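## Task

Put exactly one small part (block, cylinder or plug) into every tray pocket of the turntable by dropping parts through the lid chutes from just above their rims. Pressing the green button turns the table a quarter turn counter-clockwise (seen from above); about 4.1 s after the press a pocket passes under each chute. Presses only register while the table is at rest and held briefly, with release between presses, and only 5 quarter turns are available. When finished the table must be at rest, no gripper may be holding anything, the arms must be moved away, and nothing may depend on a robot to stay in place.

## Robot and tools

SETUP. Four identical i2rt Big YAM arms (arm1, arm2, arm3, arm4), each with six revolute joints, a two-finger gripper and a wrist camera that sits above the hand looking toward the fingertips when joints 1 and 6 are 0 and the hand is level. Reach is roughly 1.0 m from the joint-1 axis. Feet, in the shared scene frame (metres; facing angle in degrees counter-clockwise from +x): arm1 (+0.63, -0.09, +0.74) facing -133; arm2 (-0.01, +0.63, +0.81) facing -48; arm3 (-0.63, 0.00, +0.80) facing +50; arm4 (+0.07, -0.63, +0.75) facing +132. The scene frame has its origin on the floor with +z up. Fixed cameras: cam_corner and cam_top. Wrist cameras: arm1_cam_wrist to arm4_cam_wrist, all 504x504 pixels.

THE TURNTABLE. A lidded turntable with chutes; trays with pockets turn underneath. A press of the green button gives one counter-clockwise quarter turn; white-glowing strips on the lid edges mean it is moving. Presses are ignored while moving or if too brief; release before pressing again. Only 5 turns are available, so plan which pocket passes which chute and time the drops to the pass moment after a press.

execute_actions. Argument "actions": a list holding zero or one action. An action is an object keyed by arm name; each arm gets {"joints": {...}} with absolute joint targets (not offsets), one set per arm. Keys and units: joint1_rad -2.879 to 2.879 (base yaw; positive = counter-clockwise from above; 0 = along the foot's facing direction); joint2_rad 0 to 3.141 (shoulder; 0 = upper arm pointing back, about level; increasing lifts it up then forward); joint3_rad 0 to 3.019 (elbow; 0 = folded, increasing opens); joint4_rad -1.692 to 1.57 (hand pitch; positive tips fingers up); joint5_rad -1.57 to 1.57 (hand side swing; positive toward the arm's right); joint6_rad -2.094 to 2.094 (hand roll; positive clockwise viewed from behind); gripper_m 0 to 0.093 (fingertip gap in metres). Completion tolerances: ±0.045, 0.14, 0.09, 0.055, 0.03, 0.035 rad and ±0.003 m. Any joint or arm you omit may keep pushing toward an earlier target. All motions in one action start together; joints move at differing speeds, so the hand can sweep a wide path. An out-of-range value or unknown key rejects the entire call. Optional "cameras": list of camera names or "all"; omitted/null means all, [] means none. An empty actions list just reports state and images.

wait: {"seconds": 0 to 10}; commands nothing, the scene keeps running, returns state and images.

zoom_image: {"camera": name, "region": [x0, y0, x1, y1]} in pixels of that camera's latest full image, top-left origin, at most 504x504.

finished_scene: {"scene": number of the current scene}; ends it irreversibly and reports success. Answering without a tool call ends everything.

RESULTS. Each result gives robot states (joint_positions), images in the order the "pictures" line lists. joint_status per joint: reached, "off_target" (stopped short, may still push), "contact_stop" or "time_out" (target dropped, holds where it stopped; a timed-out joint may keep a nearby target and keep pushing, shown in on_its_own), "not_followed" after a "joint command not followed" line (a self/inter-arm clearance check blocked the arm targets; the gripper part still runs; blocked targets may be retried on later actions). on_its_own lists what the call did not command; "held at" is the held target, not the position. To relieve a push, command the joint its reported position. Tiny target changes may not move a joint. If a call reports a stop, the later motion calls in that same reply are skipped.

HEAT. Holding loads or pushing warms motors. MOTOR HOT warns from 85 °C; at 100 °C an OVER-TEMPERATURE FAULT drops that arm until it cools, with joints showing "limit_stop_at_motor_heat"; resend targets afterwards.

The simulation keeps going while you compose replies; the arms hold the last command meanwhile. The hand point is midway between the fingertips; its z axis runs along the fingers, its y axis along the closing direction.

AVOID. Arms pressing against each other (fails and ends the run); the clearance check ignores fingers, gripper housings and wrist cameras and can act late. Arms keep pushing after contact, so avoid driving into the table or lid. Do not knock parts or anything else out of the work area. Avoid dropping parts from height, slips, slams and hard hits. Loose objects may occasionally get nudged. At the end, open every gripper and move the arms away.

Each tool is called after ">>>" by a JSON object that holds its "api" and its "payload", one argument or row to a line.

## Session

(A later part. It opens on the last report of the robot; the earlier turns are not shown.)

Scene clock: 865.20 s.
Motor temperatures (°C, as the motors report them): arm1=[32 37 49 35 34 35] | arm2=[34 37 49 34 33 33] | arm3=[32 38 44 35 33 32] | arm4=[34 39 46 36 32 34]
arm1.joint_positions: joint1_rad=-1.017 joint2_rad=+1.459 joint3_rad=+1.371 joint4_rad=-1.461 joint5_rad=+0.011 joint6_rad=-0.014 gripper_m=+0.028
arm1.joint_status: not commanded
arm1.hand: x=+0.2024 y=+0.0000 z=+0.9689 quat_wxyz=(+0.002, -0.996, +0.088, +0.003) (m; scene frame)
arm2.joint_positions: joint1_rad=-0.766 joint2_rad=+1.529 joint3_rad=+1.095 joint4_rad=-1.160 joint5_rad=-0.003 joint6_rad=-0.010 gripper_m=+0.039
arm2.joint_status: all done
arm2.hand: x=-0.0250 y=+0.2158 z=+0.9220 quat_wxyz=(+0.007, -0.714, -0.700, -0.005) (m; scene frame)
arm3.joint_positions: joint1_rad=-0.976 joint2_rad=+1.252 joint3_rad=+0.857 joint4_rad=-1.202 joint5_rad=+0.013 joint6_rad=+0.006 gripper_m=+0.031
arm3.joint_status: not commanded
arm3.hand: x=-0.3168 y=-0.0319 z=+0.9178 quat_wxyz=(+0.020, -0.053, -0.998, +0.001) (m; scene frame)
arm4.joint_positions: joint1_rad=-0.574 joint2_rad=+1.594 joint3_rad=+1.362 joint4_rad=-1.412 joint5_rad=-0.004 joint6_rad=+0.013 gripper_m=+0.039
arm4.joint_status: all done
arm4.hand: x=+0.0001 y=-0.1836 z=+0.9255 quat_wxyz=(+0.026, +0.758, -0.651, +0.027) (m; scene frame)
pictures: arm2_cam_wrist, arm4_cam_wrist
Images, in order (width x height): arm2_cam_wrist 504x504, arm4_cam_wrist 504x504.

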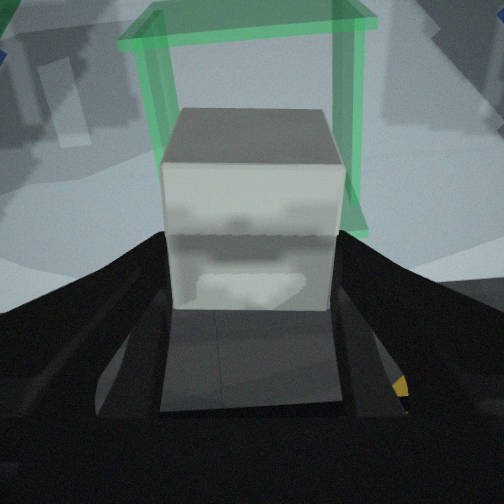

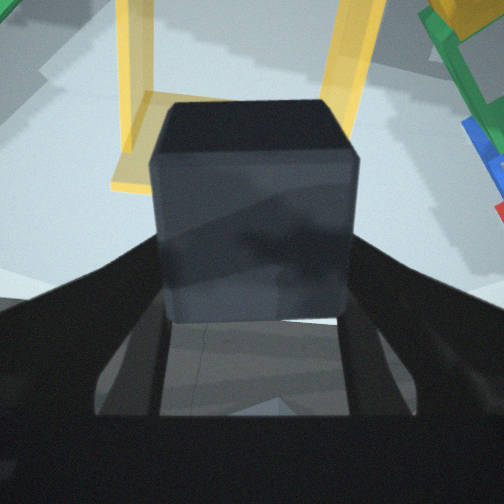

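>>> {"api": "execute_actions", "payload": {
  "actions": [
    {"arm1":{"joints":{"joint2_rad":1.63}},"arm4":{"joints":{"joint4_rad":-1.385}}}
  ],
  "cameras": []
}}

>>> {"api": "wait", "payload": {
  "seconds": 0.2
}}

>>> {"api": "execute_actions", "payload": {
  "actions": [
    {"arm1":{"joints":{"joint2_rad":1.13}}}
  ],
  "cameras": []
}}

>>> {"api": "execute_actions", "payload": {
  "actions": [
    {"arm1":{"joints":{"joint1_rad":-1.128,"joint3_rad":0.958,"joint4_rad":-1.383}}}
  ],
  "cameras": ["arm1_cam_wrist","cam_top"]
}}

>>> {"api": "wait", "payload": {
  "seconds": 0.3
}}

>>> {"api": "execute_actions", "payload": {
  "actions": [
    {"arm1":{"joints":{"gripper_m":0.065}},"arm2":{"joints":{"gripper_m":0.065}},"arm3":{"joints":{"gripper_m":0.065}},"arm4":{"joints":{"gripper_m":0.065}}}
  ],
  "cameras": ["cam_top"]
}}

>>> {"api": "wait", "payload": {
  "seconds": 4.5
}}

Scene clock: 877.73 s.
Motor temperatures (°C, as the motors report them): arm1=[32 37 49 35 34 35] | arm2=[34 37 49 35 33 33] | arm3=[32 38 44 35 33 32] | arm4=[34 39 47 36 32 34]
arm1.joint_positions: joint1_rad=-1.017 joint2_rad=+1.553 joint3_rad=+1.401 joint4_rad=-1.464 joint5_rad=+0.011 joint6_rad=-0.014 gripper_m=+0.028
arm1.joint_status: all done
arm1.hand: x=+0.1863 y=+0.0030 z=+0.9406 quat_wxyz=(-0.001, -0.996, +0.088, -0.030) (m; scene frame)
arm2.joint_positions: joint1_rad=-0.766 joint2_rad=+1.529 joint3_rad=+1.095 joint4_rad=-1.160 joint5_rad=-0.003 joint6_rad=-0.010 gripper_m=+0.039
arm2.joint_status: not commanded
arm2.hand: x=-0.0250 y=+0.2158 z=+0.9220 quat_wxyz=(+0.007, -0.714, -0.700, -0.005) (m; scene frame)
arm3.joint_positions: joint1_rad=-0.976 joint2_rad=+1.252 joint3_rad=+0.857 joint4_rad=-1.202 joint5_rad=+0.013 joint6_rad=+0.006 gripper_m=+0.031
arm3.joint_status: not commanded
arm3.hand: x=-0.3168 y=-0.0319 z=+0.9178 quat_wxyz=(+0.020, -0.053, -0.998, +0.001) (m; scene frame)
arm4.joint_positions: joint1_rad=-0.574 joint2_rad=+1.594 joint3_rad=+1.362 joint4_rad=-1.395 joint5_rad=-0.004 joint6_rad=+0.013 gripper_m=+0.039
arm4.joint_status: all done
arm4.hand: x=-0.0006 y=-0.1796 z=+0.9252 quat_wxyz=(+0.020, +0.759, -0.651, +0.021) (m; scene frame)
pictures: none
No camera images: the call's "cameras" was empty. Leave "cameras" out to get every camera's image.

Scene clock: 877.93 s.
Motor temperatures (°C, as the motors report them): arm1=[32 37 49 35 34 35] | arm2=[34 37 49 35 33 33] | arm3=[32 38 44 35 33 32] | arm4=[34 39 47 36 32 34]
arm1.joint_positions: joint1_rad=-1.017 joint2_rad=+1.553 joint3_rad=+1.401 joint4_rad=-1.464 joint5_rad=+0.011 joint6_rad=-0.014 gripper_m=+0.028
arm1.joint_status: all done
arm1.hand: x=+0.1863 y=+0.0030 z=+0.9406 quat_wxyz=(-0.001, -0.996, +0.088, -0.030) (m; scene frame)
arm2.joint_positions: joint1_rad=-0.766 joint2_rad=+1.529 joint3_rad=+1.095 joint4_rad=-1.160 joint5_rad=-0.003 joint6_rad=-0.010 gripper_m=+0.039
arm2.joint_status: not commanded
arm2.hand: x=-0.0250 y=+0.2158 z=+0.9220 quat_wxyz=(+0.007, -0.714, -0.700, -0.005) (m; scene frame)
arm3.joint_positions: joint1_rad=-0.976 joint2_rad=+1.252 joint3_rad=+0.857 joint4_rad=-1.202 joint5_rad=+0.013 joint6_rad=+0.006 gripper_m=+0.031
arm3.joint_status: not commanded
arm3.hand: x=-0.3168 y=-0.0319 z=+0.9178 quat_wxyz=(+0.020, -0.053, -0.998, +0.001) (m; scene frame)
arm4.joint_positions: joint1_rad=-0.574 joint2_rad=+1.594 joint3_rad=+1.362 joint4_rad=-1.395 joint5_rad=-0.004 joint6_rad=+0.013 gripper_m=+0.039
arm4.joint_status: all done
arm4.hand: x=-0.0006 y=-0.1796 z=+0.9252 quat_wxyz=(+0.020, +0.759, -0.651, +0.021) (m; scene frame)
wait: 0.20 s; no rest
pictures: arm1_cam_wrist, arm2_cam_wrist, arm3_cam_wrist, arm4_cam_wrist, cam_corner, cam_top
Images, in order (width x height): arm1_cam_wrist 504x504, arm2_cam_wrist 504x504, arm3_cam_wrist 504x504, arm4_cam_wrist 504x504, cam_corner 504x504, cam_top 504x504.

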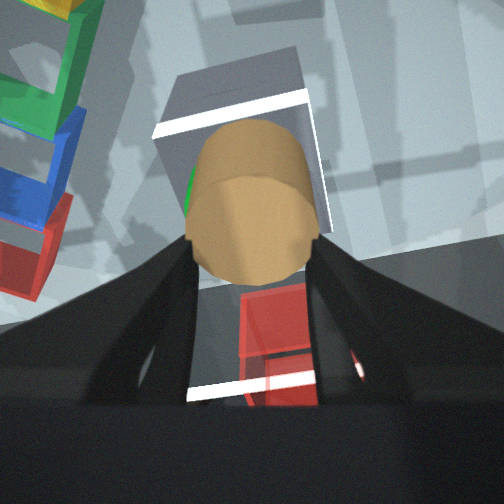

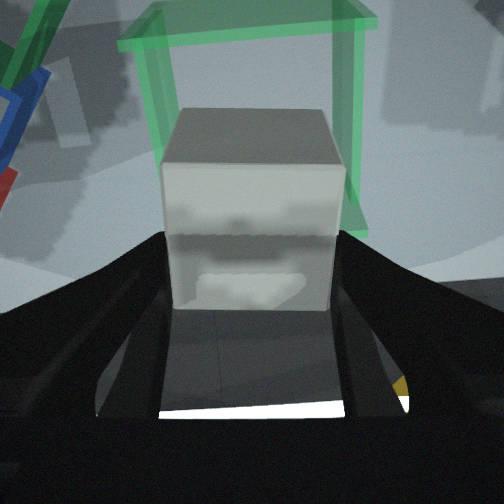

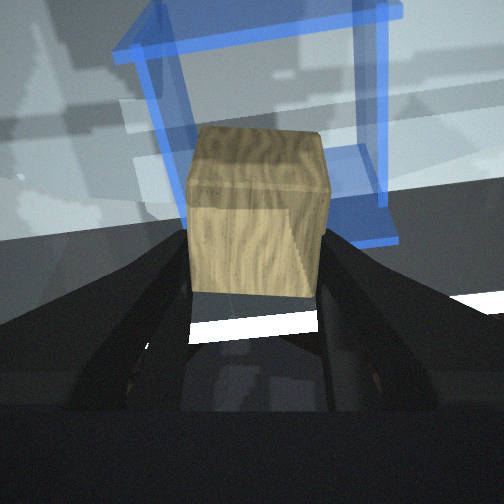

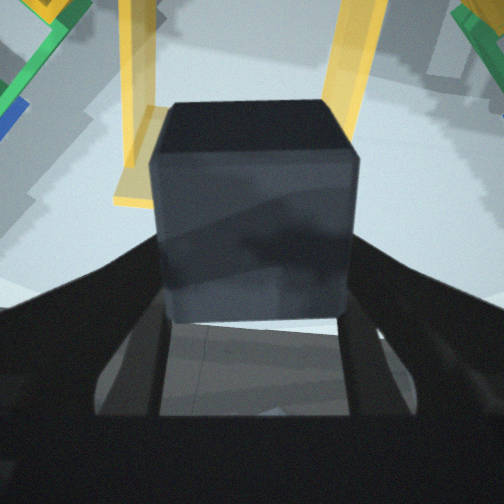

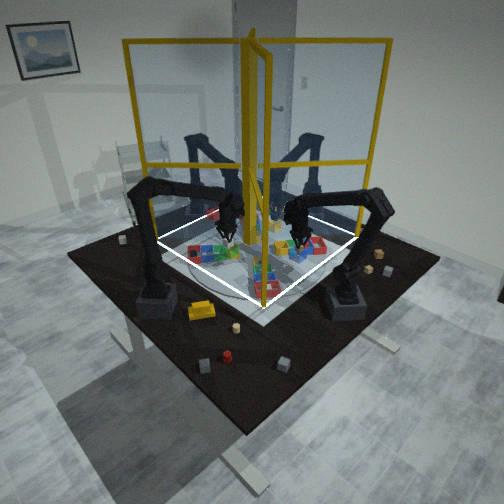

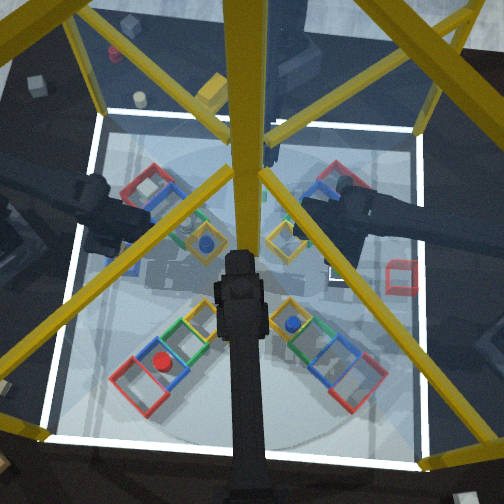

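Scene clock: 879.53 s.
Motor temperatures (°C, as the motors report them): arm1=[32 37 49 35 34 35] | arm2=[34 37 49 35 33 33] | arm3=[32 38 44 35 33 32] | arm4=[34 39 48 36 32 34]
arm1.joint_positions: joint1_rad=-1.017 joint2_rad=+1.126 joint3_rad=+1.398 joint4_rad=-1.461 joint5_rad=+0.011 joint6_rad=-0.014 gripper_m=+0.028
arm1.joint_status: all done
arm1.hand: x=+0.2526 y=-0.0084 z=+1.1103 quat_wxyz=(+0.020, -0.979, +0.088, +0.181) (m; scene frame)
arm2.joint_positions: joint1_rad=-0.766 joint2_rad=+1.529 joint3_rad=+1.095 joint4_rad=-1.160 joint5_rad=-0.003 joint6_rad=-0.010 gripper_m=+0.039
arm2.joint_status: not commanded
arm2.hand: x=-0.0250 y=+0.2158 z=+0.9220 quat_wxyz=(+0.007, -0.714, -0.700, -0.005) (m; scene frame)
arm3.joint_positions: joint1_rad=-0.976 joint2_rad=+1.252 joint3_rad=+0.857 joint4_rad=-1.202 joint5_rad=+0.013 joint6_rad=+0.006 gripper_m=+0.031
arm3.joint_status: not commanded
arm3.hand: x=-0.3168 y=-0.0319 z=+0.9178 quat_wxyz=(+0.020, -0.053, -0.998, +0.001) (m; scene frame)
arm4.joint_positions: joint1_rad=-0.574 joint2_rad=+1.594 joint3_rad=+1.362 joint4_rad=-1.395 joint5_rad=-0.004 joint6_rad=+0.013 gripper_m=+0.039
arm4.joint_status: not commanded
arm4.hand: x=-0.0006 y=-0.1796 z=+0.9252 quat_wxyz=(+0.020, +0.759, -0.651, +0.021) (m; scene frame)
pictures: none
No camera images: the call's "cameras" was empty. Leave "cameras" out to get every camera's image.

Scene clock: 880.67 s.
Motor temperatures (°C, as the motors report them): arm1=[32 37 49 35 34 35] | arm2=[34 37 49 35 33 33] | arm3=[32 38 44 35 33 32] | arm4=[34 39 48 36 32 34]
arm1.joint_positions: joint1_rad=-1.130 joint2_rad=+1.126 joint3_rad=+0.963 joint4_rad=-1.396 joint5_rad=+0.010 joint6_rad=-0.014 gripper_m=+0.028
arm1.joint_status: all done
arm1.hand: x=+0.3418 y=+0.0075 z=+0.9295 quat_wxyz=(+0.002, -0.990, +0.144, -0.002) (m; scene frame)
arm2.joint_positions: joint1_rad=-0.766 joint2_rad=+1.529 joint3_rad=+1.095 joint4_rad=-1.160 joint5_rad=-0.003 joint6_rad=-0.010 gripper_m=+0.039
arm2.joint_status: not commanded
arm2.hand: x=-0.0250 y=+0.2158 z=+0.9220 quat_wxyz=(+0.007, -0.714, -0.700, -0.005) (m; scene frame)
arm3.joint_positions: joint1_rad=-0.976 joint2_rad=+1.252 joint3_rad=+0.857 joint4_rad=-1.202 joint5_rad=+0.013 joint6_rad=+0.006 gripper_m=+0.031
arm3.joint_status: not commanded
arm3.hand: x=-0.3168 y=-0.0319 z=+0.9178 quat_wxyz=(+0.020, -0.053, -0.998, +0.001) (m; scene frame)
arm4.joint_positions: joint1_rad=-0.574 joint2_rad=+1.594 joint3_rad=+1.362 joint4_rad=-1.395 joint5_rad=-0.004 joint6_rad=+0.013 gripper_m=+0.039
arm4.joint_status: not commanded
arm4.hand: x=-0.0006 y=-0.1796 z=+0.9252 quat_wxyz=(+0.020, +0.759, -0.651, +0.021) (m; scene frame)
pictures: arm1_cam_wrist, cam_top
Images, in order (width x height): arm1_cam_wrist 504x504, cam_top 504x504.

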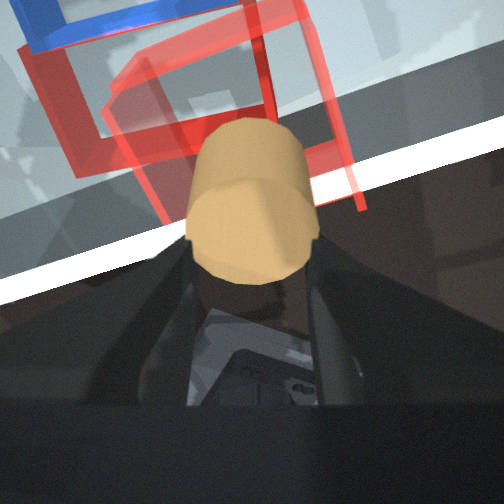

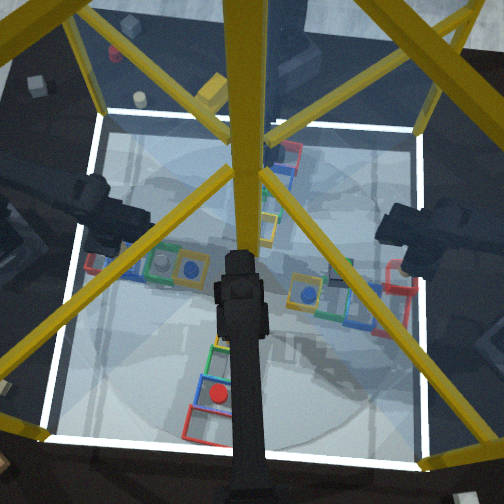

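Scene clock: 880.97 s.
Motor temperatures (°C, as the motors report them): arm1=[32 37 49 35 34 35] | arm2=[34 37 49 35 33 33] | arm3=[32 38 44 35 33 32] | arm4=[34 39 48 36 32 34]
arm1.joint_positions: joint1_rad=-1.130 joint2_rad=+1.126 joint3_rad=+0.963 joint4_rad=-1.396 joint5_rad=+0.010 joint6_rad=-0.014 gripper_m=+0.028
arm1.joint_status: all done
arm1.hand: x=+0.3418 y=+0.0075 z=+0.9295 quat_wxyz=(+0.002, -0.990, +0.144, -0.002) (m; scene frame)
arm2.joint_positions: joint1_rad=-0.766 joint2_rad=+1.529 joint3_rad=+1.095 joint4_rad=-1.160 joint5_rad=-0.003 joint6_rad=-0.010 gripper_m=+0.039
arm2.joint_status: not commanded
arm2.hand: x=-0.0250 y=+0.2158 z=+0.9220 quat_wxyz=(+0.007, -0.714, -0.700, -0.005) (m; scene frame)
arm3.joint_positions: joint1_rad=-0.976 joint2_rad=+1.252 joint3_rad=+0.857 joint4_rad=-1.202 joint5_rad=+0.013 joint6_rad=+0.006 gripper_m=+0.031
arm3.joint_status: not commanded
arm3.hand: x=-0.3168 y=-0.0319 z=+0.9178 quat_wxyz=(+0.020, -0.053, -0.998, +0.001) (m; scene frame)
arm4.joint_positions: joint1_rad=-0.574 joint2_rad=+1.594 joint3_rad=+1.362 joint4_rad=-1.395 joint5_rad=-0.004 joint6_rad=+0.013 gripper_m=+0.039
arm4.joint_status: not commanded
arm4.hand: x=-0.0006 y=-0.1796 z=+0.9252 quat_wxyz=(+0.020, +0.759, -0.651, +0.021) (m; scene frame)
wait: 0.30 s; at rest by 0.27 s
pictures: arm1_cam_wrist, arm2_cam_wrist, arm3_cam_wrist, arm4_cam_wrist, cam_corner, cam_top
Images, in order (width x height): arm1_cam_wrist 504x504, arm2_cam_wrist 504x504, arm3_cam_wrist 504x504, arm4_cam_wrist 504x504, cam_corner 504x504, cam_top 504x504.

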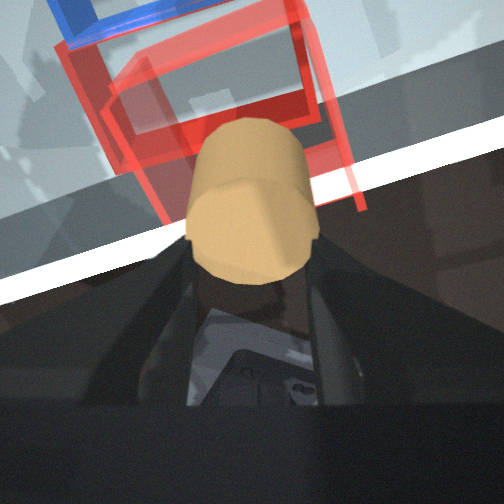

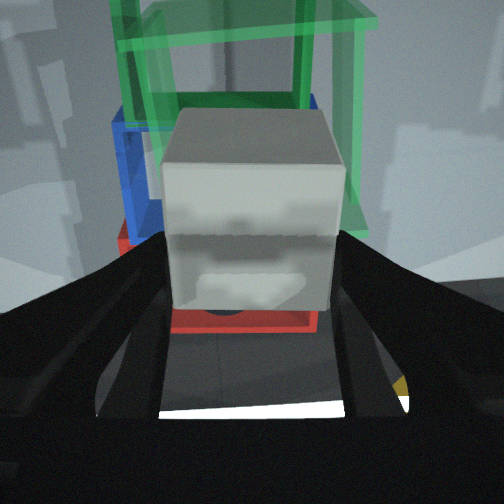

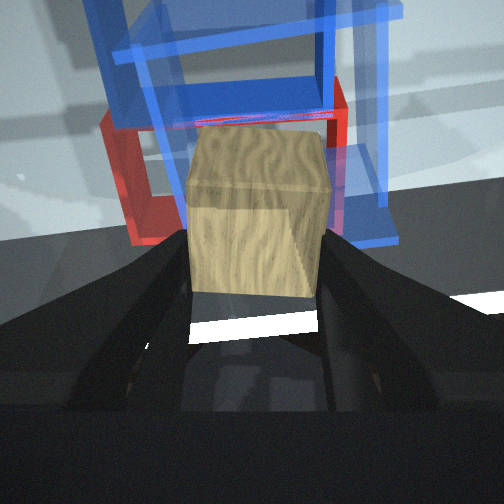

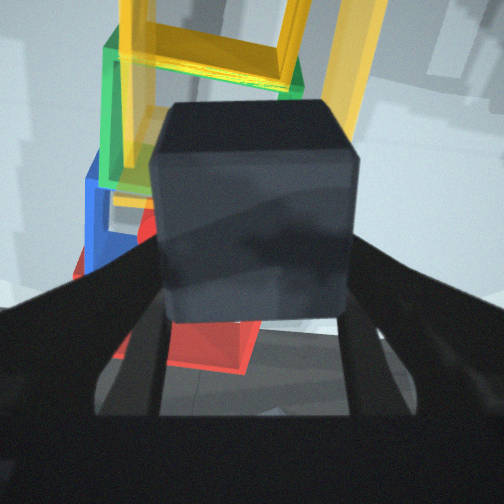

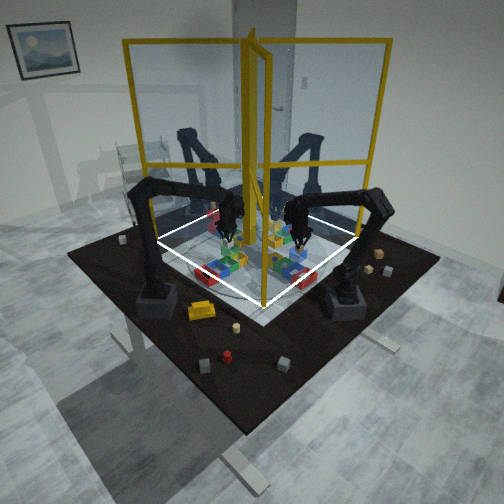

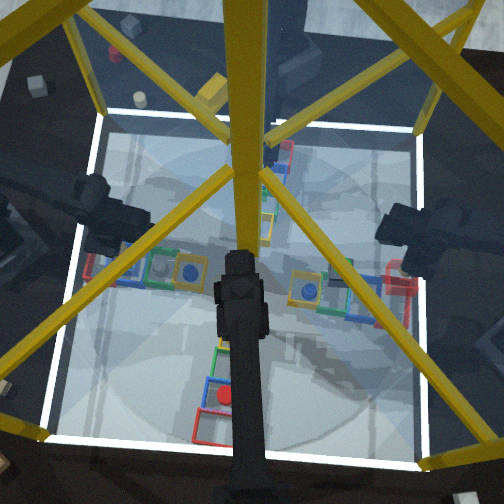

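Scene clock: 881.60 s.
Motor temperatures (°C, as the motors report them): arm1=[32 37 48 35 34 35] | arm2=[34 37 49 35 33 33] | arm3=[32 38 44 35 33 32] | arm4=[34 39 48 36 32 34]
arm1.joint_positions: joint1_rad=-1.130 joint2_rad=+1.126 joint3_rad=+0.963 joint4_rad=-1.396 joint5_rad=+0.010 joint6_rad=-0.014 gripper_m=+0.065
arm1.joint_status: all done
arm1.hand: x=+0.3418 y=+0.0075 z=+0.9295 quat_wxyz=(+0.002, -0.990, +0.144, -0.002) (m; scene frame)
arm2.joint_positions: joint1_rad=-0.768 joint2_rad=+1.528 joint3_rad=+1.095 joint4_rad=-1.194 joint5_rad=-0.003 joint6_rad=-0.010 gripper_m=+0.065
arm2.joint_status: all done
arm2.hand: x=-0.0254 y=+0.2242 z=+0.9225 quat_wxyz=(+0.019, -0.715, -0.699, -0.017) (m; scene frame)
arm3.joint_positions: joint1_rad=-0.976 joint2_rad=+1.252 joint3_rad=+0.857 joint4_rad=-1.202 joint5_rad=+0.013 joint6_rad=+0.006 gripper_m=+0.065
arm3.joint_status: all done
arm3.hand: x=-0.3168 y=-0.0319 z=+0.9178 quat_wxyz=(+0.020, -0.053, -0.998, +0.001) (m; scene frame)
arm4.joint_positions: joint1_rad=-0.574 joint2_rad=+1.594 joint3_rad=+1.362 joint4_rad=-1.395 joint5_rad=-0.004 joint6_rad=+0.013 gripper_m=+0.065
arm4.joint_status: all done
arm4.hand: x=-0.0006 y=-0.1796 z=+0.9252 quat_wxyz=(+0.020, +0.759, -0.651, +0.021) (m; scene frame)
pictures: cam_top
Images, in order (width x height): cam_top 504x504.

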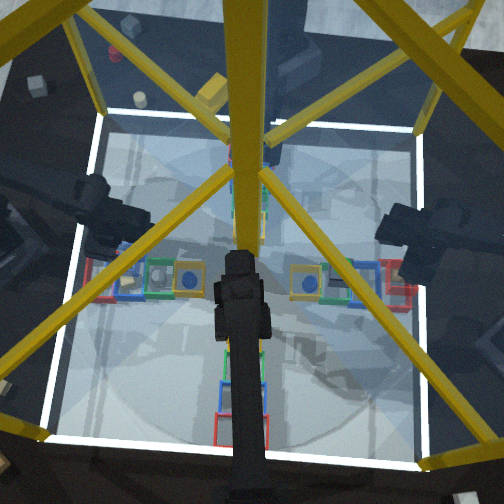

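Scene clock: 886.10 s.
Motor temperatures (°C, as the motors report them): arm1=[32 36 48 35 34 35] | arm2=[34 37 49 34 33 33] | arm3=[32 38 44 35 33 32] | arm4=[34 39 48 36 32 34]
arm1.joint_positions: joint1_rad=-1.130 joint2_rad=+1.126 joint3_rad=+0.963 joint4_rad=-1.396 joint5_rad=+0.010 joint6_rad=-0.014 gripper_m=+0.065
arm1.joint_status: all done
arm1.hand: x=+0.3418 y=+0.0075 z=+0.9295 quat_wxyz=(+0.002, -0.990, +0.144, -0.002) (m; scene frame)
arm2.joint_positions: joint1_rad=-0.768 joint2_rad=+1.528 joint3_rad=+1.095 joint4_rad=-1.194 joint5_rad=-0.003 joint6_rad=-0.010 gripper_m=+0.065
arm2.joint_status: all done
arm2.hand: x=-0.0254 y=+0.2242 z=+0.9225 quat_wxyz=(+0.019, -0.715, -0.699, -0.017) (m; scene frame)
arm3.joint_positions: joint1_rad=-0.976 joint2_rad=+1.252 joint3_rad=+0.857 joint4_rad=-1.202 joint5_rad=+0.013 joint6_rad=+0.006 gripper_m=+0.065
arm3.joint_status: all done
arm3.hand: x=-0.3168 y=-0.0319 z=+0.9178 quat_wxyz=(+0.020, -0.053, -0.998, +0.001) (m; scene frame)
arm4.joint_positions: joint1_rad=-0.574 joint2_rad=+1.594 joint3_rad=+1.362 joint4_rad=-1.395 joint5_rad=-0.004 joint6_rad=+0.013 gripper_m=+0.065
arm4.joint_status: all done
arm4.hand: x=-0.0006 y=-0.1796 z=+0.9252 quat_wxyz=(+0.020, +0.759, -0.651, +0.021) (m; scene frame)
wait: 4.50 s; at rest by 0.27 s
pictures: arm1_cam_wrist, arm2_cam_wrist, arm3_cam_wrist, arm4_cam_wrist, cam_corner, cam_top
Images, in order (width x height): arm1_cam_wrist 504x504, arm2_cam_wrist 504x504, arm3_cam_wrist 504x504, arm4_cam_wrist 504x504, cam_corner 504x504, cam_top 504x504.

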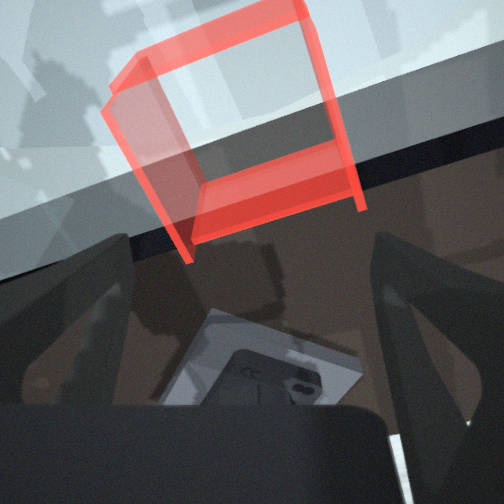

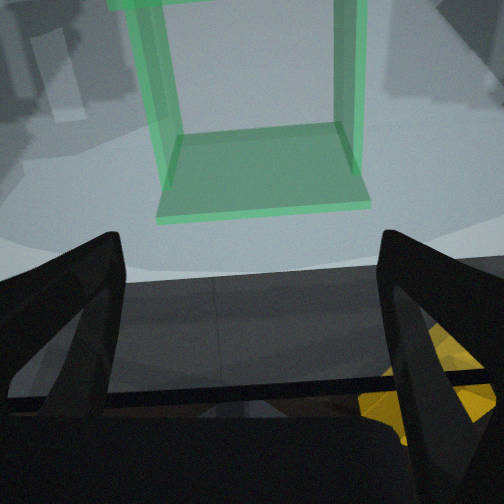

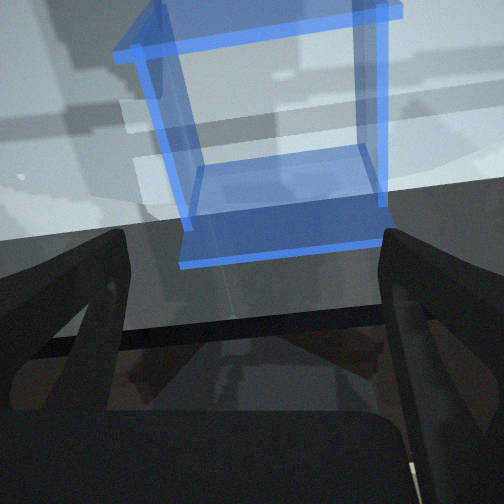

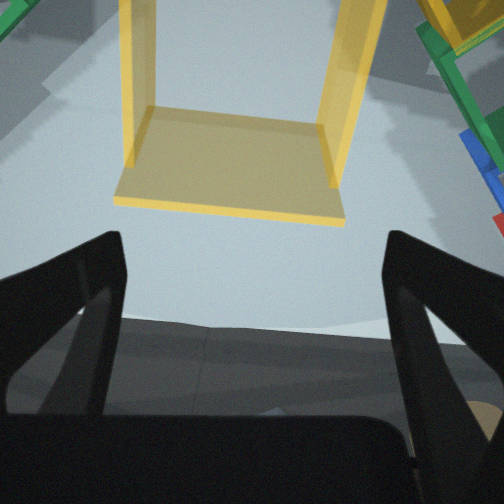

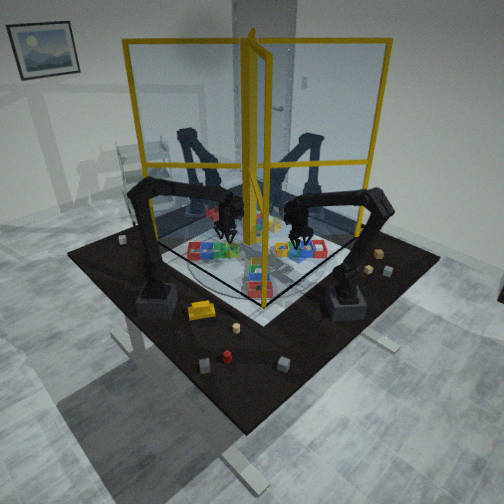

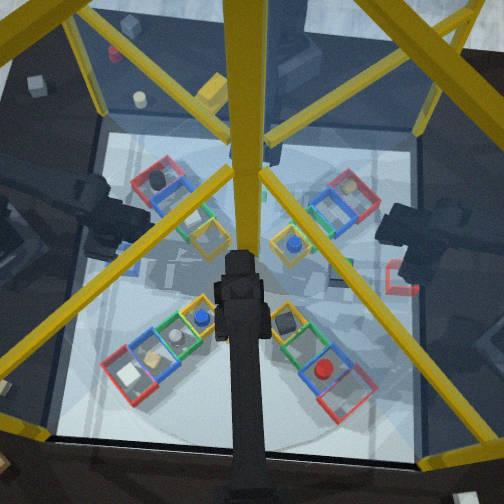

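>>> {"api": "zoom_image", "payload": {
  "camera": "cam_top",
  "region": [90, 130, 410, 430]
}}

>>> {"api": "execute_actions", "payload": {
  "actions": [
    {"arm1":{"joints":{"joint2_rad":0.8,"joint3_rad":1.0,"joint4_rad":-1.6,"gripper_m":0.075}},"arm2":{"joints":{"joint2_rad":0.8,"joint3_rad":1.0,"joint4_rad":-1.6,"gripper_m":0.075}},"arm3":{"joints":{"joint2_rad":0.8,"joint3_rad":1.0,"joint4_rad":-1.6,"gripper_m":0.075}},"arm4":{"joints":{"joint2_rad":0.8,"joint3_rad":1.0,"joint4_rad":-1.6,"gripper_m":0.075}}}
  ],
  "cameras": ["cam_top"]
}}

>>> {"api": "zoom_image", "payload": {
  "camera": "cam_top",
  "region": [90, 130, 410, 430]
}}

Region (90, 130, 410, 430) of cam_top's 504x504 image, scaled by 1.575, with more detail than that image has; it fills the top 472 rows of this view, and the rest is white.

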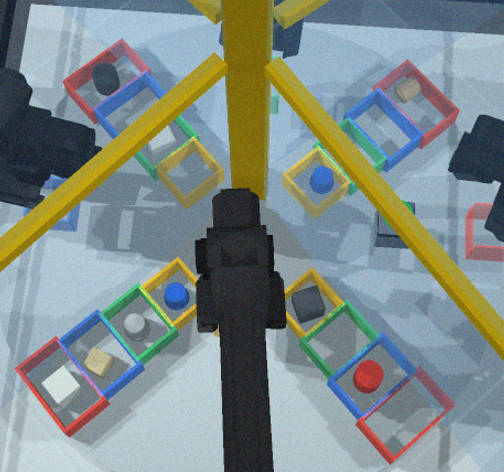

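Scene clock: 903.00 s.
Motor temperatures (°C, as the motors report them): arm1=[32 36 47 35 34 35] | arm2=[34 37 50 34 33 33] | arm3=[32 38 44 35 33 32] | arm4=[34 39 48 36 32 34]
arm1.joint_positions: joint1_rad=-1.130 joint2_rad=+0.790 joint3_rad=+0.963 joint4_rad=-1.587 joint5_rad=+0.010 joint6_rad=-0.014 gripper_m=+0.075
arm1.joint_status: all done
arm1.hand: x=+0.4188 y=-0.0161 z=+1.0072 quat_wxyz=(+0.013, -0.987, +0.145, +0.069) (m; scene frame)
arm2.joint_positions: joint1_rad=-0.768 joint2_rad=+0.793 joint3_rad=+0.994 joint4_rad=-1.591 joint5_rad=-0.003 joint6_rad=-0.010 gripper_m=+0.075
arm2.joint_status: all done
arm2.hand: x=-0.0183 y=+0.4087 z=+1.0977 quat_wxyz=(-0.063, -0.711, -0.697, +0.068) (m; scene frame)
arm3.joint_positions: joint1_rad=-0.976 joint2_rad=+0.792 joint3_rad=+0.963 joint4_rad=-1.584 joint5_rad=+0.013 joint6_rad=+0.006 gripper_m=+0.075
arm3.joint_status: all done
arm3.hand: x=-0.4090 y=-0.0240 z=+1.0704 quat_wxyz=(-0.072, -0.054, -0.996, +0.005) (m; scene frame)
arm4.joint_positions: joint1_rad=-0.574 joint2_rad=+0.791 joint3_rad=+1.009 joint4_rad=-1.596 joint5_rad=-0.004 joint6_rad=+0.013 gripper_m=+0.075
arm4.joint_status: all done
arm4.hand: x=+0.0378 y=-0.4089 z=+1.0403 quat_wxyz=(-0.059, +0.756, -0.648, -0.075) (m; scene frame)
pictures: cam_top
Images, in order (width x height): cam_top 504x504.

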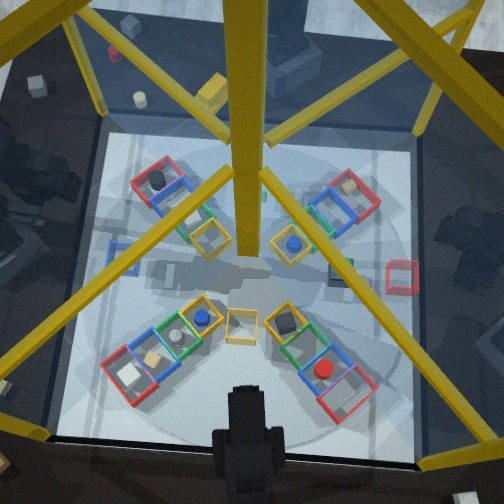

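Region (90, 130, 410, 430) of cam_top's 504x504 image, scaled by 1.575, with more detail than that image has; it fills the top 472 rows of this view, and the rest is white.

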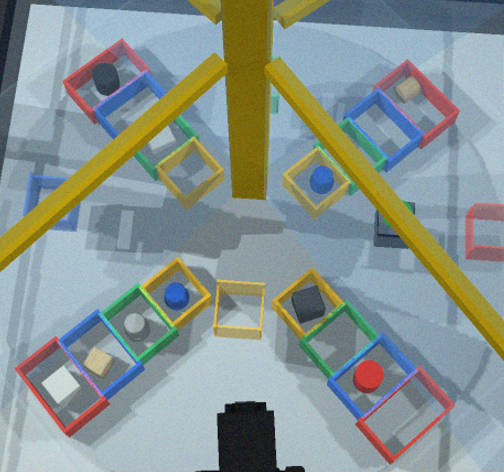

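>>> {"api": "execute_actions", "payload": {
  "actions": [
    {"arm1":{"joints":{"joint1_rad":0.63}},"arm2":{"joints":{"joint1_rad":0.61}},"arm3":{"joints":{"joint1_rad":0.76}},"arm4":{"joints":{"joint1_rad":0.86}}}
  ],
  "cameras": []
}}

>>> {"api": "execute_actions", "payload": {
  "actions": [
    {"arm1":{"joints":{"joint2_rad":1.2,"joint3_rad":1.17,"joint4_rad":-1.3}},"arm2":{"joints":{"joint2_rad":1.4,"joint3_rad":1.74,"joint4_rad":-1.45}},"arm3":{"joints":{"joint2_rad":1.3,"joint3_rad":1.135,"joint4_rad":-1.2}},"arm4":{"joints":{"joint2_rad":1.1,"joint3_rad":0.965,"joint4_rad":-1.3}}}
  ],
  "cameras": []
}}

>>> {"api": "execute_actions", "payload": {
  "actions": [
    {"arm1":{"joints":{"joint2_rad":1.576,"joint4_rad":-1.11}},"arm2":{"joints":{"joint2_rad":2.097,"joint4_rad":-1.155}},"arm3":{"joints":{"joint2_rad":1.697,"joint4_rad":-0.95}},"arm4":{"joints":{"joint2_rad":1.446,"joint4_rad":-1.068}}}
  ]
}}

Scene clock: 944.43 s.
Motor temperatures (°C, as the motors report them): arm1=[32 35 51 35 34 35] | arm2=[34 35 50 34 32 33] | arm3=[32 37 47 35 33 32] | arm4=[34 37 45 36 32 34]
arm1.joint_positions: joint1_rad=+0.625 joint2_rad=+0.790 joint3_rad=+0.963 joint4_rad=-1.587 joint5_rad=+0.009 joint6_rad=-0.014 gripper_m=+0.075
arm1.joint_status: all done
arm1.hand: x=+0.5984 y=-0.2999 z=+1.0126 quat_wxyz=(-0.057, -0.741, -0.666, +0.060) (m; scene frame)
arm2.joint_positions: joint1_rad=+0.607 joint2_rad=+0.795 joint3_rad=+0.994 joint4_rad=-1.591 joint5_rad=+0.000 joint6_rad=-0.009 gripper_m=+0.075
arm2.joint_status: all done
arm2.hand: x=+0.2060 y=+0.5806 z=+1.0947 quat_wxyz=(-0.085, -0.108, -0.990, +0.013) (m; scene frame)
arm3.joint_positions: joint1_rad=+0.756 joint2_rad=+0.793 joint3_rad=+0.963 joint4_rad=-1.584 joint5_rad=+0.011 joint6_rad=+0.005 gripper_m=+0.075
arm3.joint_status: all done
arm3.hand: x=-0.6376 y=+0.2194 z=+1.0756 quat_wxyz=(-0.057, +0.723, -0.685, -0.061) (m; scene frame)
arm4.joint_positions: joint1_rad=+0.852 joint2_rad=+0.794 joint3_rad=+1.009 joint4_rad=-1.596 joint5_rad=-0.007 joint6_rad=+0.013 gripper_m=+0.075
arm4.joint_status: all done
arm4.hand: x=-0.1492 y=-0.6349 z=+1.0402 quat_wxyz=(+0.006, +0.995, +0.004, -0.095) (m; scene frame)
pictures: none
No camera images: the call's "cameras" was empty. Leave "cameras" out to get every camera's image.

Scene clock: 945.87 s.
Motor temperatures (°C, as the motors report them): arm1=[32 35 51 35 34 35] | arm2=[34 35 51 34 32 33] | arm3=[32 37 47 35 33 32] | arm4=[34 37 45 36 32 34]
arm1.joint_positions: joint1_rad=+0.625 joint2_rad=+1.210 joint3_rad=+1.144 joint4_rad=-1.316 joint5_rad=+0.009 joint6_rad=-0.014 gripper_m=+0.075
arm1.joint_status: all done
arm1.hand: x=+0.5796 y=-0.4599 z=+0.9860 quat_wxyz=(-0.067, -0.741, -0.665, +0.073) (m; scene frame)
arm2.joint_positions: joint1_rad=+0.607 joint2_rad=+1.396 joint3_rad=+1.703 joint4_rad=-1.457 joint5_rad=+0.000 joint6_rad=-0.009 gripper_m=+0.075
arm2.joint_status: all done
arm2.hand: x=+0.4644 y=+0.5217 z=+1.2174 quat_wxyz=(-0.204, -0.106, -0.973, +0.027) (m; scene frame)
arm3.joint_positions: joint1_rad=+0.756 joint2_rad=+1.315 joint3_rad=+1.105 joint4_rad=-1.219 joint5_rad=+0.011 joint6_rad=+0.005 gripper_m=+0.075
arm3.joint_status: all done
arm3.hand: x=-0.6496 y=+0.4008 z=+0.9993 quat_wxyz=(-0.052, +0.724, -0.686, -0.056) (m; scene frame)
arm4.joint_positions: joint1_rad=+0.852 joint2_rad=+1.115 joint3_rad=+0.968 joint4_rad=-1.311 joint5_rad=-0.007 joint6_rad=+0.013 gripper_m=+0.075
arm4.joint_status: all done
arm4.hand: x=-0.2467 y=-0.6370 z=+0.9522 quat_wxyz=(+0.005, +0.998, +0.004, -0.057) (m; scene frame)
pictures: none
No camera images: the call's "cameras" was empty. Leave "cameras" out to get every camera's image.

Scene clock: 947.47 s.
Motor temperatures (°C, as the motors report them): arm1=[32 35 51 35 34 35] | arm2=[34 36 51 34 32 33] | arm3=[32 37 47 35 33 32] | arm4=[34 37 45 36 32 34]
arm1.joint_positions: joint1_rad=+0.625 joint2_rad=+1.586 joint3_rad=+1.144 joint4_rad=-1.124 joint5_rad=+0.009 joint6_rad=-0.014 gripper_m=+0.075
arm1.joint_status: all done
arm1.hand: x=+0.5741 y=-0.5239 z=+0.8433 quat_wxyz=(-0.007, -0.743, -0.669, +0.003) (m; scene frame)
arm2.joint_positions: joint1_rad=+0.607 joint2_rad=+2.089 joint3_rad=+1.719 joint4_rad=-1.164 joint5_rad=+0.000 joint6_rad=-0.009 gripper_m=+0.075
arm2.joint_status: all done
arm2.hand: x=+0.6041 y=+0.4869 z=+0.8524 quat_wxyz=(-0.015, -0.109, -0.994, +0.005) (m; scene frame)
arm3.joint_positions: joint1_rad=+0.756 joint2_rad=+1.715 joint3_rad=+1.105 joint4_rad=-0.968 joint5_rad=+0.011 joint6_rad=+0.005 gripper_m=+0.075
arm3.joint_status: all done
arm3.hand: x=-0.6549 y=+0.4571 z=+0.8394 quat_wxyz=(-0.001, +0.727, -0.687, -0.002) (m; scene frame)
arm4.joint_positions: joint1_rad=+0.852 joint2_rad=+1.463 joint3_rad=+0.968 joint4_rad=-1.077 joint5_rad=-0.007 joint6_rad=+0.013 gripper_m=+0.075
arm4.joint_status: all done
arm4.hand: x=-0.3094 y=-0.6385 z=+0.8389 quat_wxyz=(+0.004, +1.000, +0.004, +0.001) (m; scene frame)
pictures: arm1_cam_wrist, arm2_cam_wrist, arm3_cam_wrist, arm4_cam_wrist, cam_corner, cam_top
Images, in order (width x height): arm1_cam_wrist 504x504, arm2_cam_wrist 504x504, arm3_cam_wrist 504x504, arm4_cam_wrist 504x504, cam_corner 504x504, cam_top 504x504.

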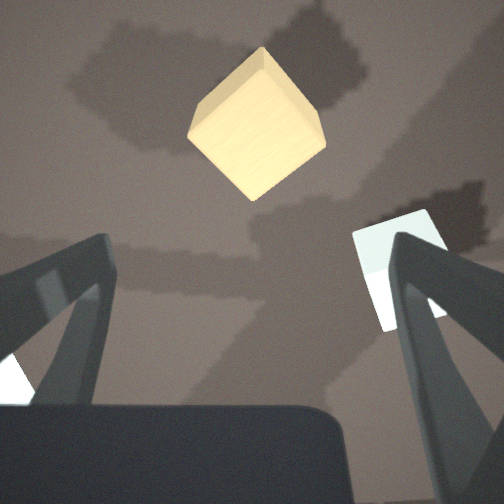

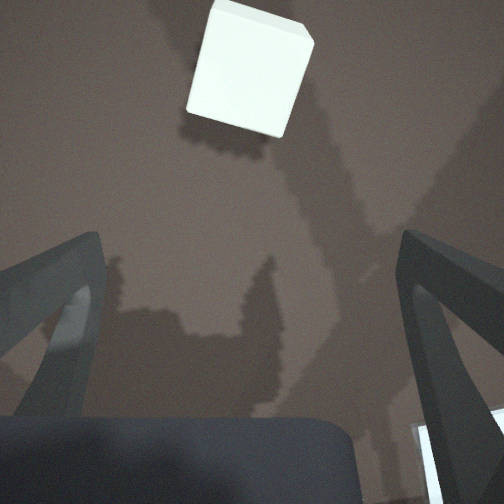

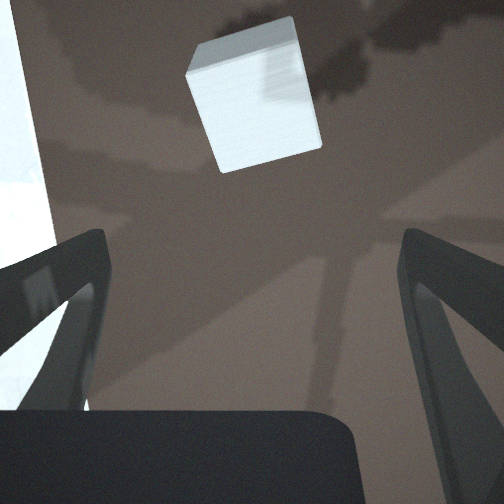

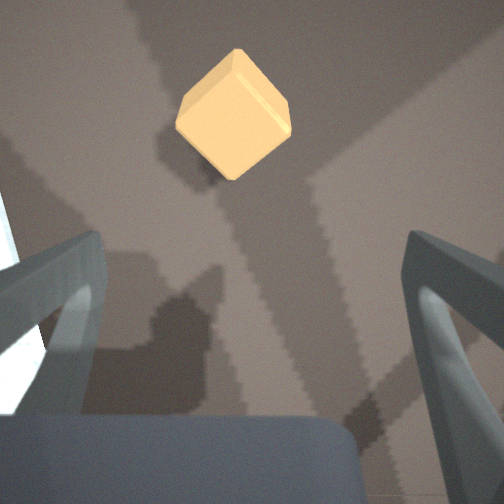

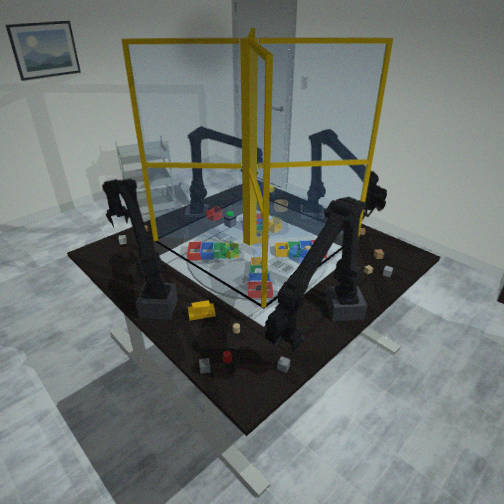

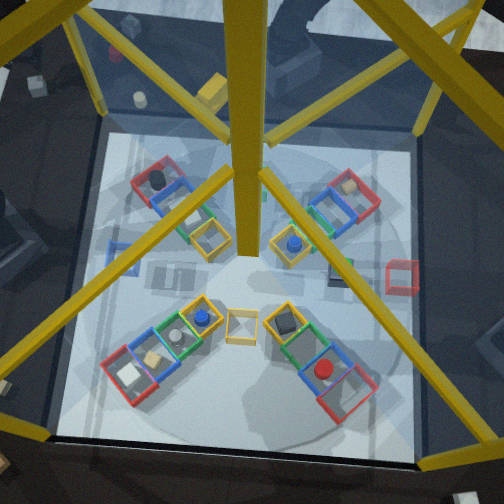

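>>> {"api": "execute_actions", "payload": {
  "actions": [
    {"arm1":{"joints":{"joint6_rad":-0.73}},"arm2":{"joints":{"joint6_rad":0.32}},"arm3":{"joints":{"joint6_rad":-0.29}},"arm4":{"joints":{"joint1_rad":0.88,"joint6_rad":-0.76}}}
  ],
  "cameras": []
}}

>>> {"api": "execute_actions", "payload": {
  "actions": [
    {"arm1":{"joints":{"joint2_rad":1.678,"joint3_rad":1.0,"joint4_rad":-0.867}},"arm2":{"joints":{"joint2_rad":2.255,"joint4_rad":-1.025}},"arm3":{"joints":{"joint2_rad":1.852,"joint3_rad":1.03,"joint4_rad":-0.725}},"arm4":{"joints":{"joint2_rad":1.562,"joint3_rad":0.828,"joint4_rad":-0.805}}}
  ],
  "cameras": ["arm1_cam_wrist","arm2_cam_wrist","arm3_cam_wrist","arm4_cam_wrist"]
}}

Scene clock: 999.47 s.
Motor temperatures (°C, as the motors report them): arm1=[32 37 49 35 34 35] | arm2=[34 41 52 34 32 33] | arm3=[32 39 46 35 33 32] | arm4=[34 38 44 36 32 34]
arm1.joint_positions: joint1_rad=+0.625 joint2_rad=+1.586 joint3_rad=+1.144 joint4_rad=-1.124 joint5_rad=+0.009 joint6_rad=-0.722 gripper_m=+0.075
arm1.joint_status: all done
arm1.hand: x=+0.5741 y=-0.5239 z=+0.8433 quat_wxyz=(-0.005, -0.465, -0.885, +0.005) (m; scene frame)
arm2.joint_positions: joint1_rad=+0.607 joint2_rad=+2.089 joint3_rad=+1.719 joint4_rad=-1.164 joint5_rad=+0.000 joint6_rad=+0.308 gripper_m=+0.075
arm2.joint_status: all done
arm2.hand: x=+0.6041 y=+0.4869 z=+0.8524 quat_wxyz=(-0.016, -0.265, -0.964, +0.003) (m; scene frame)
arm3.joint_positions: joint1_rad=+0.756 joint2_rad=+1.715 joint3_rad=+1.105 joint4_rad=-0.968 joint5_rad=+0.011 joint6_rad=-0.282 gripper_m=+0.075
arm3.joint_status: all done
arm3.hand: x=-0.6549 y=+0.4571 z=+0.8394 quat_wxyz=(-0.001, +0.817, -0.576, -0.002) (m; scene frame)
arm4.joint_positions: joint1_rad=+0.869 joint2_rad=+1.463 joint3_rad=+0.968 joint4_rad=-1.077 joint5_rad=-0.007 joint6_rad=-0.744 gripper_m=+0.075
arm4.joint_status: all done
arm4.hand: x=-0.3092 y=-0.6453 z=+0.8389 quat_wxyz=(+0.004, +0.924, +0.381, -0.001) (m; scene frame)
pictures: none
No camera images: the call's "cameras" was empty. Leave "cameras" out to get every camera's image.

Scene clock: 1000.67 s.
Motor temperatures (°C, as the motors report them): arm1=[32 37 49 35 34 35] | arm2=[34 41 52 34 32 33] | arm3=[32 39 46 35 33 32] | arm4=[34 38 44 36 32 34]
arm1.joint_positions: joint1_rad=+0.625 joint2_rad=+1.679 joint3_rad=+0.997 joint4_rad=-0.883 joint5_rad=+0.009 joint6_rad=-0.722 gripper_m=+0.075
arm1.joint_status: all done
arm1.hand: x=+0.5769 y=-0.5111 z=+0.7573 quat_wxyz=(-0.005, -0.465, -0.885, +0.006) (m; scene frame)
arm2.joint_positions: joint1_rad=+0.607 joint2_rad=+2.255 joint3_rad=+1.722 joint4_rad=-1.037 joint5_rad=+0.000 joint6_rad=+0.308 gripper_m=+0.075
arm2.joint_status: all done
arm2.hand: x=+0.6124 y=+0.4843 z=+0.7515 quat_wxyz=(+0.002, -0.265, -0.964, +0.003) (m; scene frame)
arm3.joint_positions: joint1_rad=+0.756 joint2_rad=+1.868 joint3_rad=+1.022 joint4_rad=-0.744 joint5_rad=+0.011 joint6_rad=-0.282 gripper_m=+0.075
arm3.joint_status: all done
arm3.hand: x=-0.6555 y=+0.4494 z=+0.7494 quat_wxyz=(+0.003, +0.817, -0.576, +0.002) (m; scene frame)
arm4.joint_positions: joint1_rad=+0.869 joint2_rad=+1.576 joint3_rad=+0.824 joint4_rad=-0.815 joint5_rad=-0.007 joint6_rad=-0.745 gripper_m=+0.075
arm4.joint_status: all done
arm4.hand: x=-0.2963 y=-0.6449 z=+0.7541 quat_wxyz=(+0.003, +0.924, +0.382, -0.003) (m; scene frame)
pictures: arm1_cam_wrist, arm2_cam_wrist, arm3_cam_wrist, arm4_cam_wrist
Images, in order (width x height): arm1_cam_wrist 504x504, arm2_cam_wrist 504x504, arm3_cam_wrist 504x504, arm4_cam_wrist 504x504.

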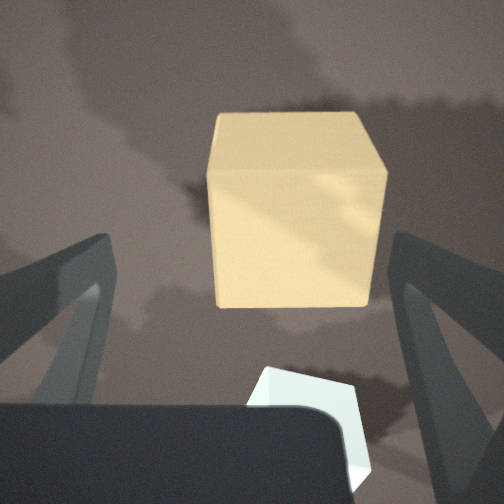

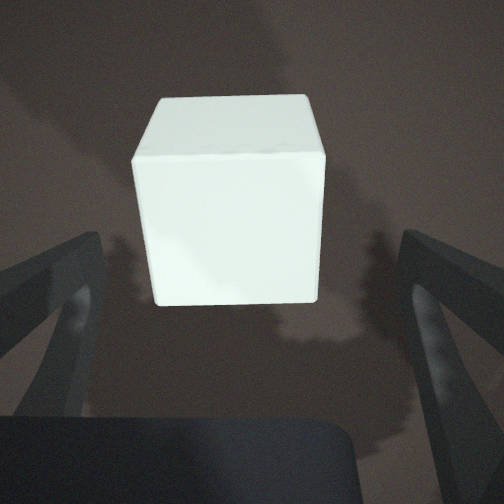

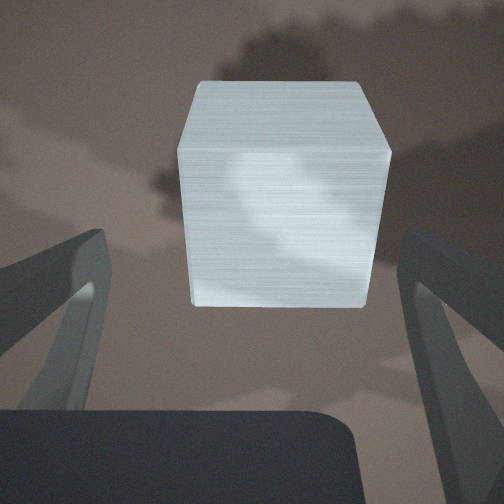

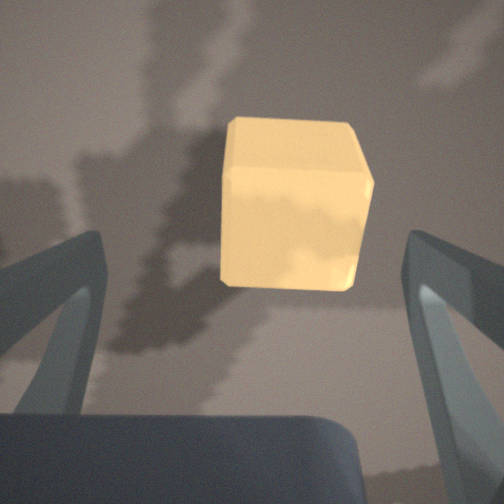

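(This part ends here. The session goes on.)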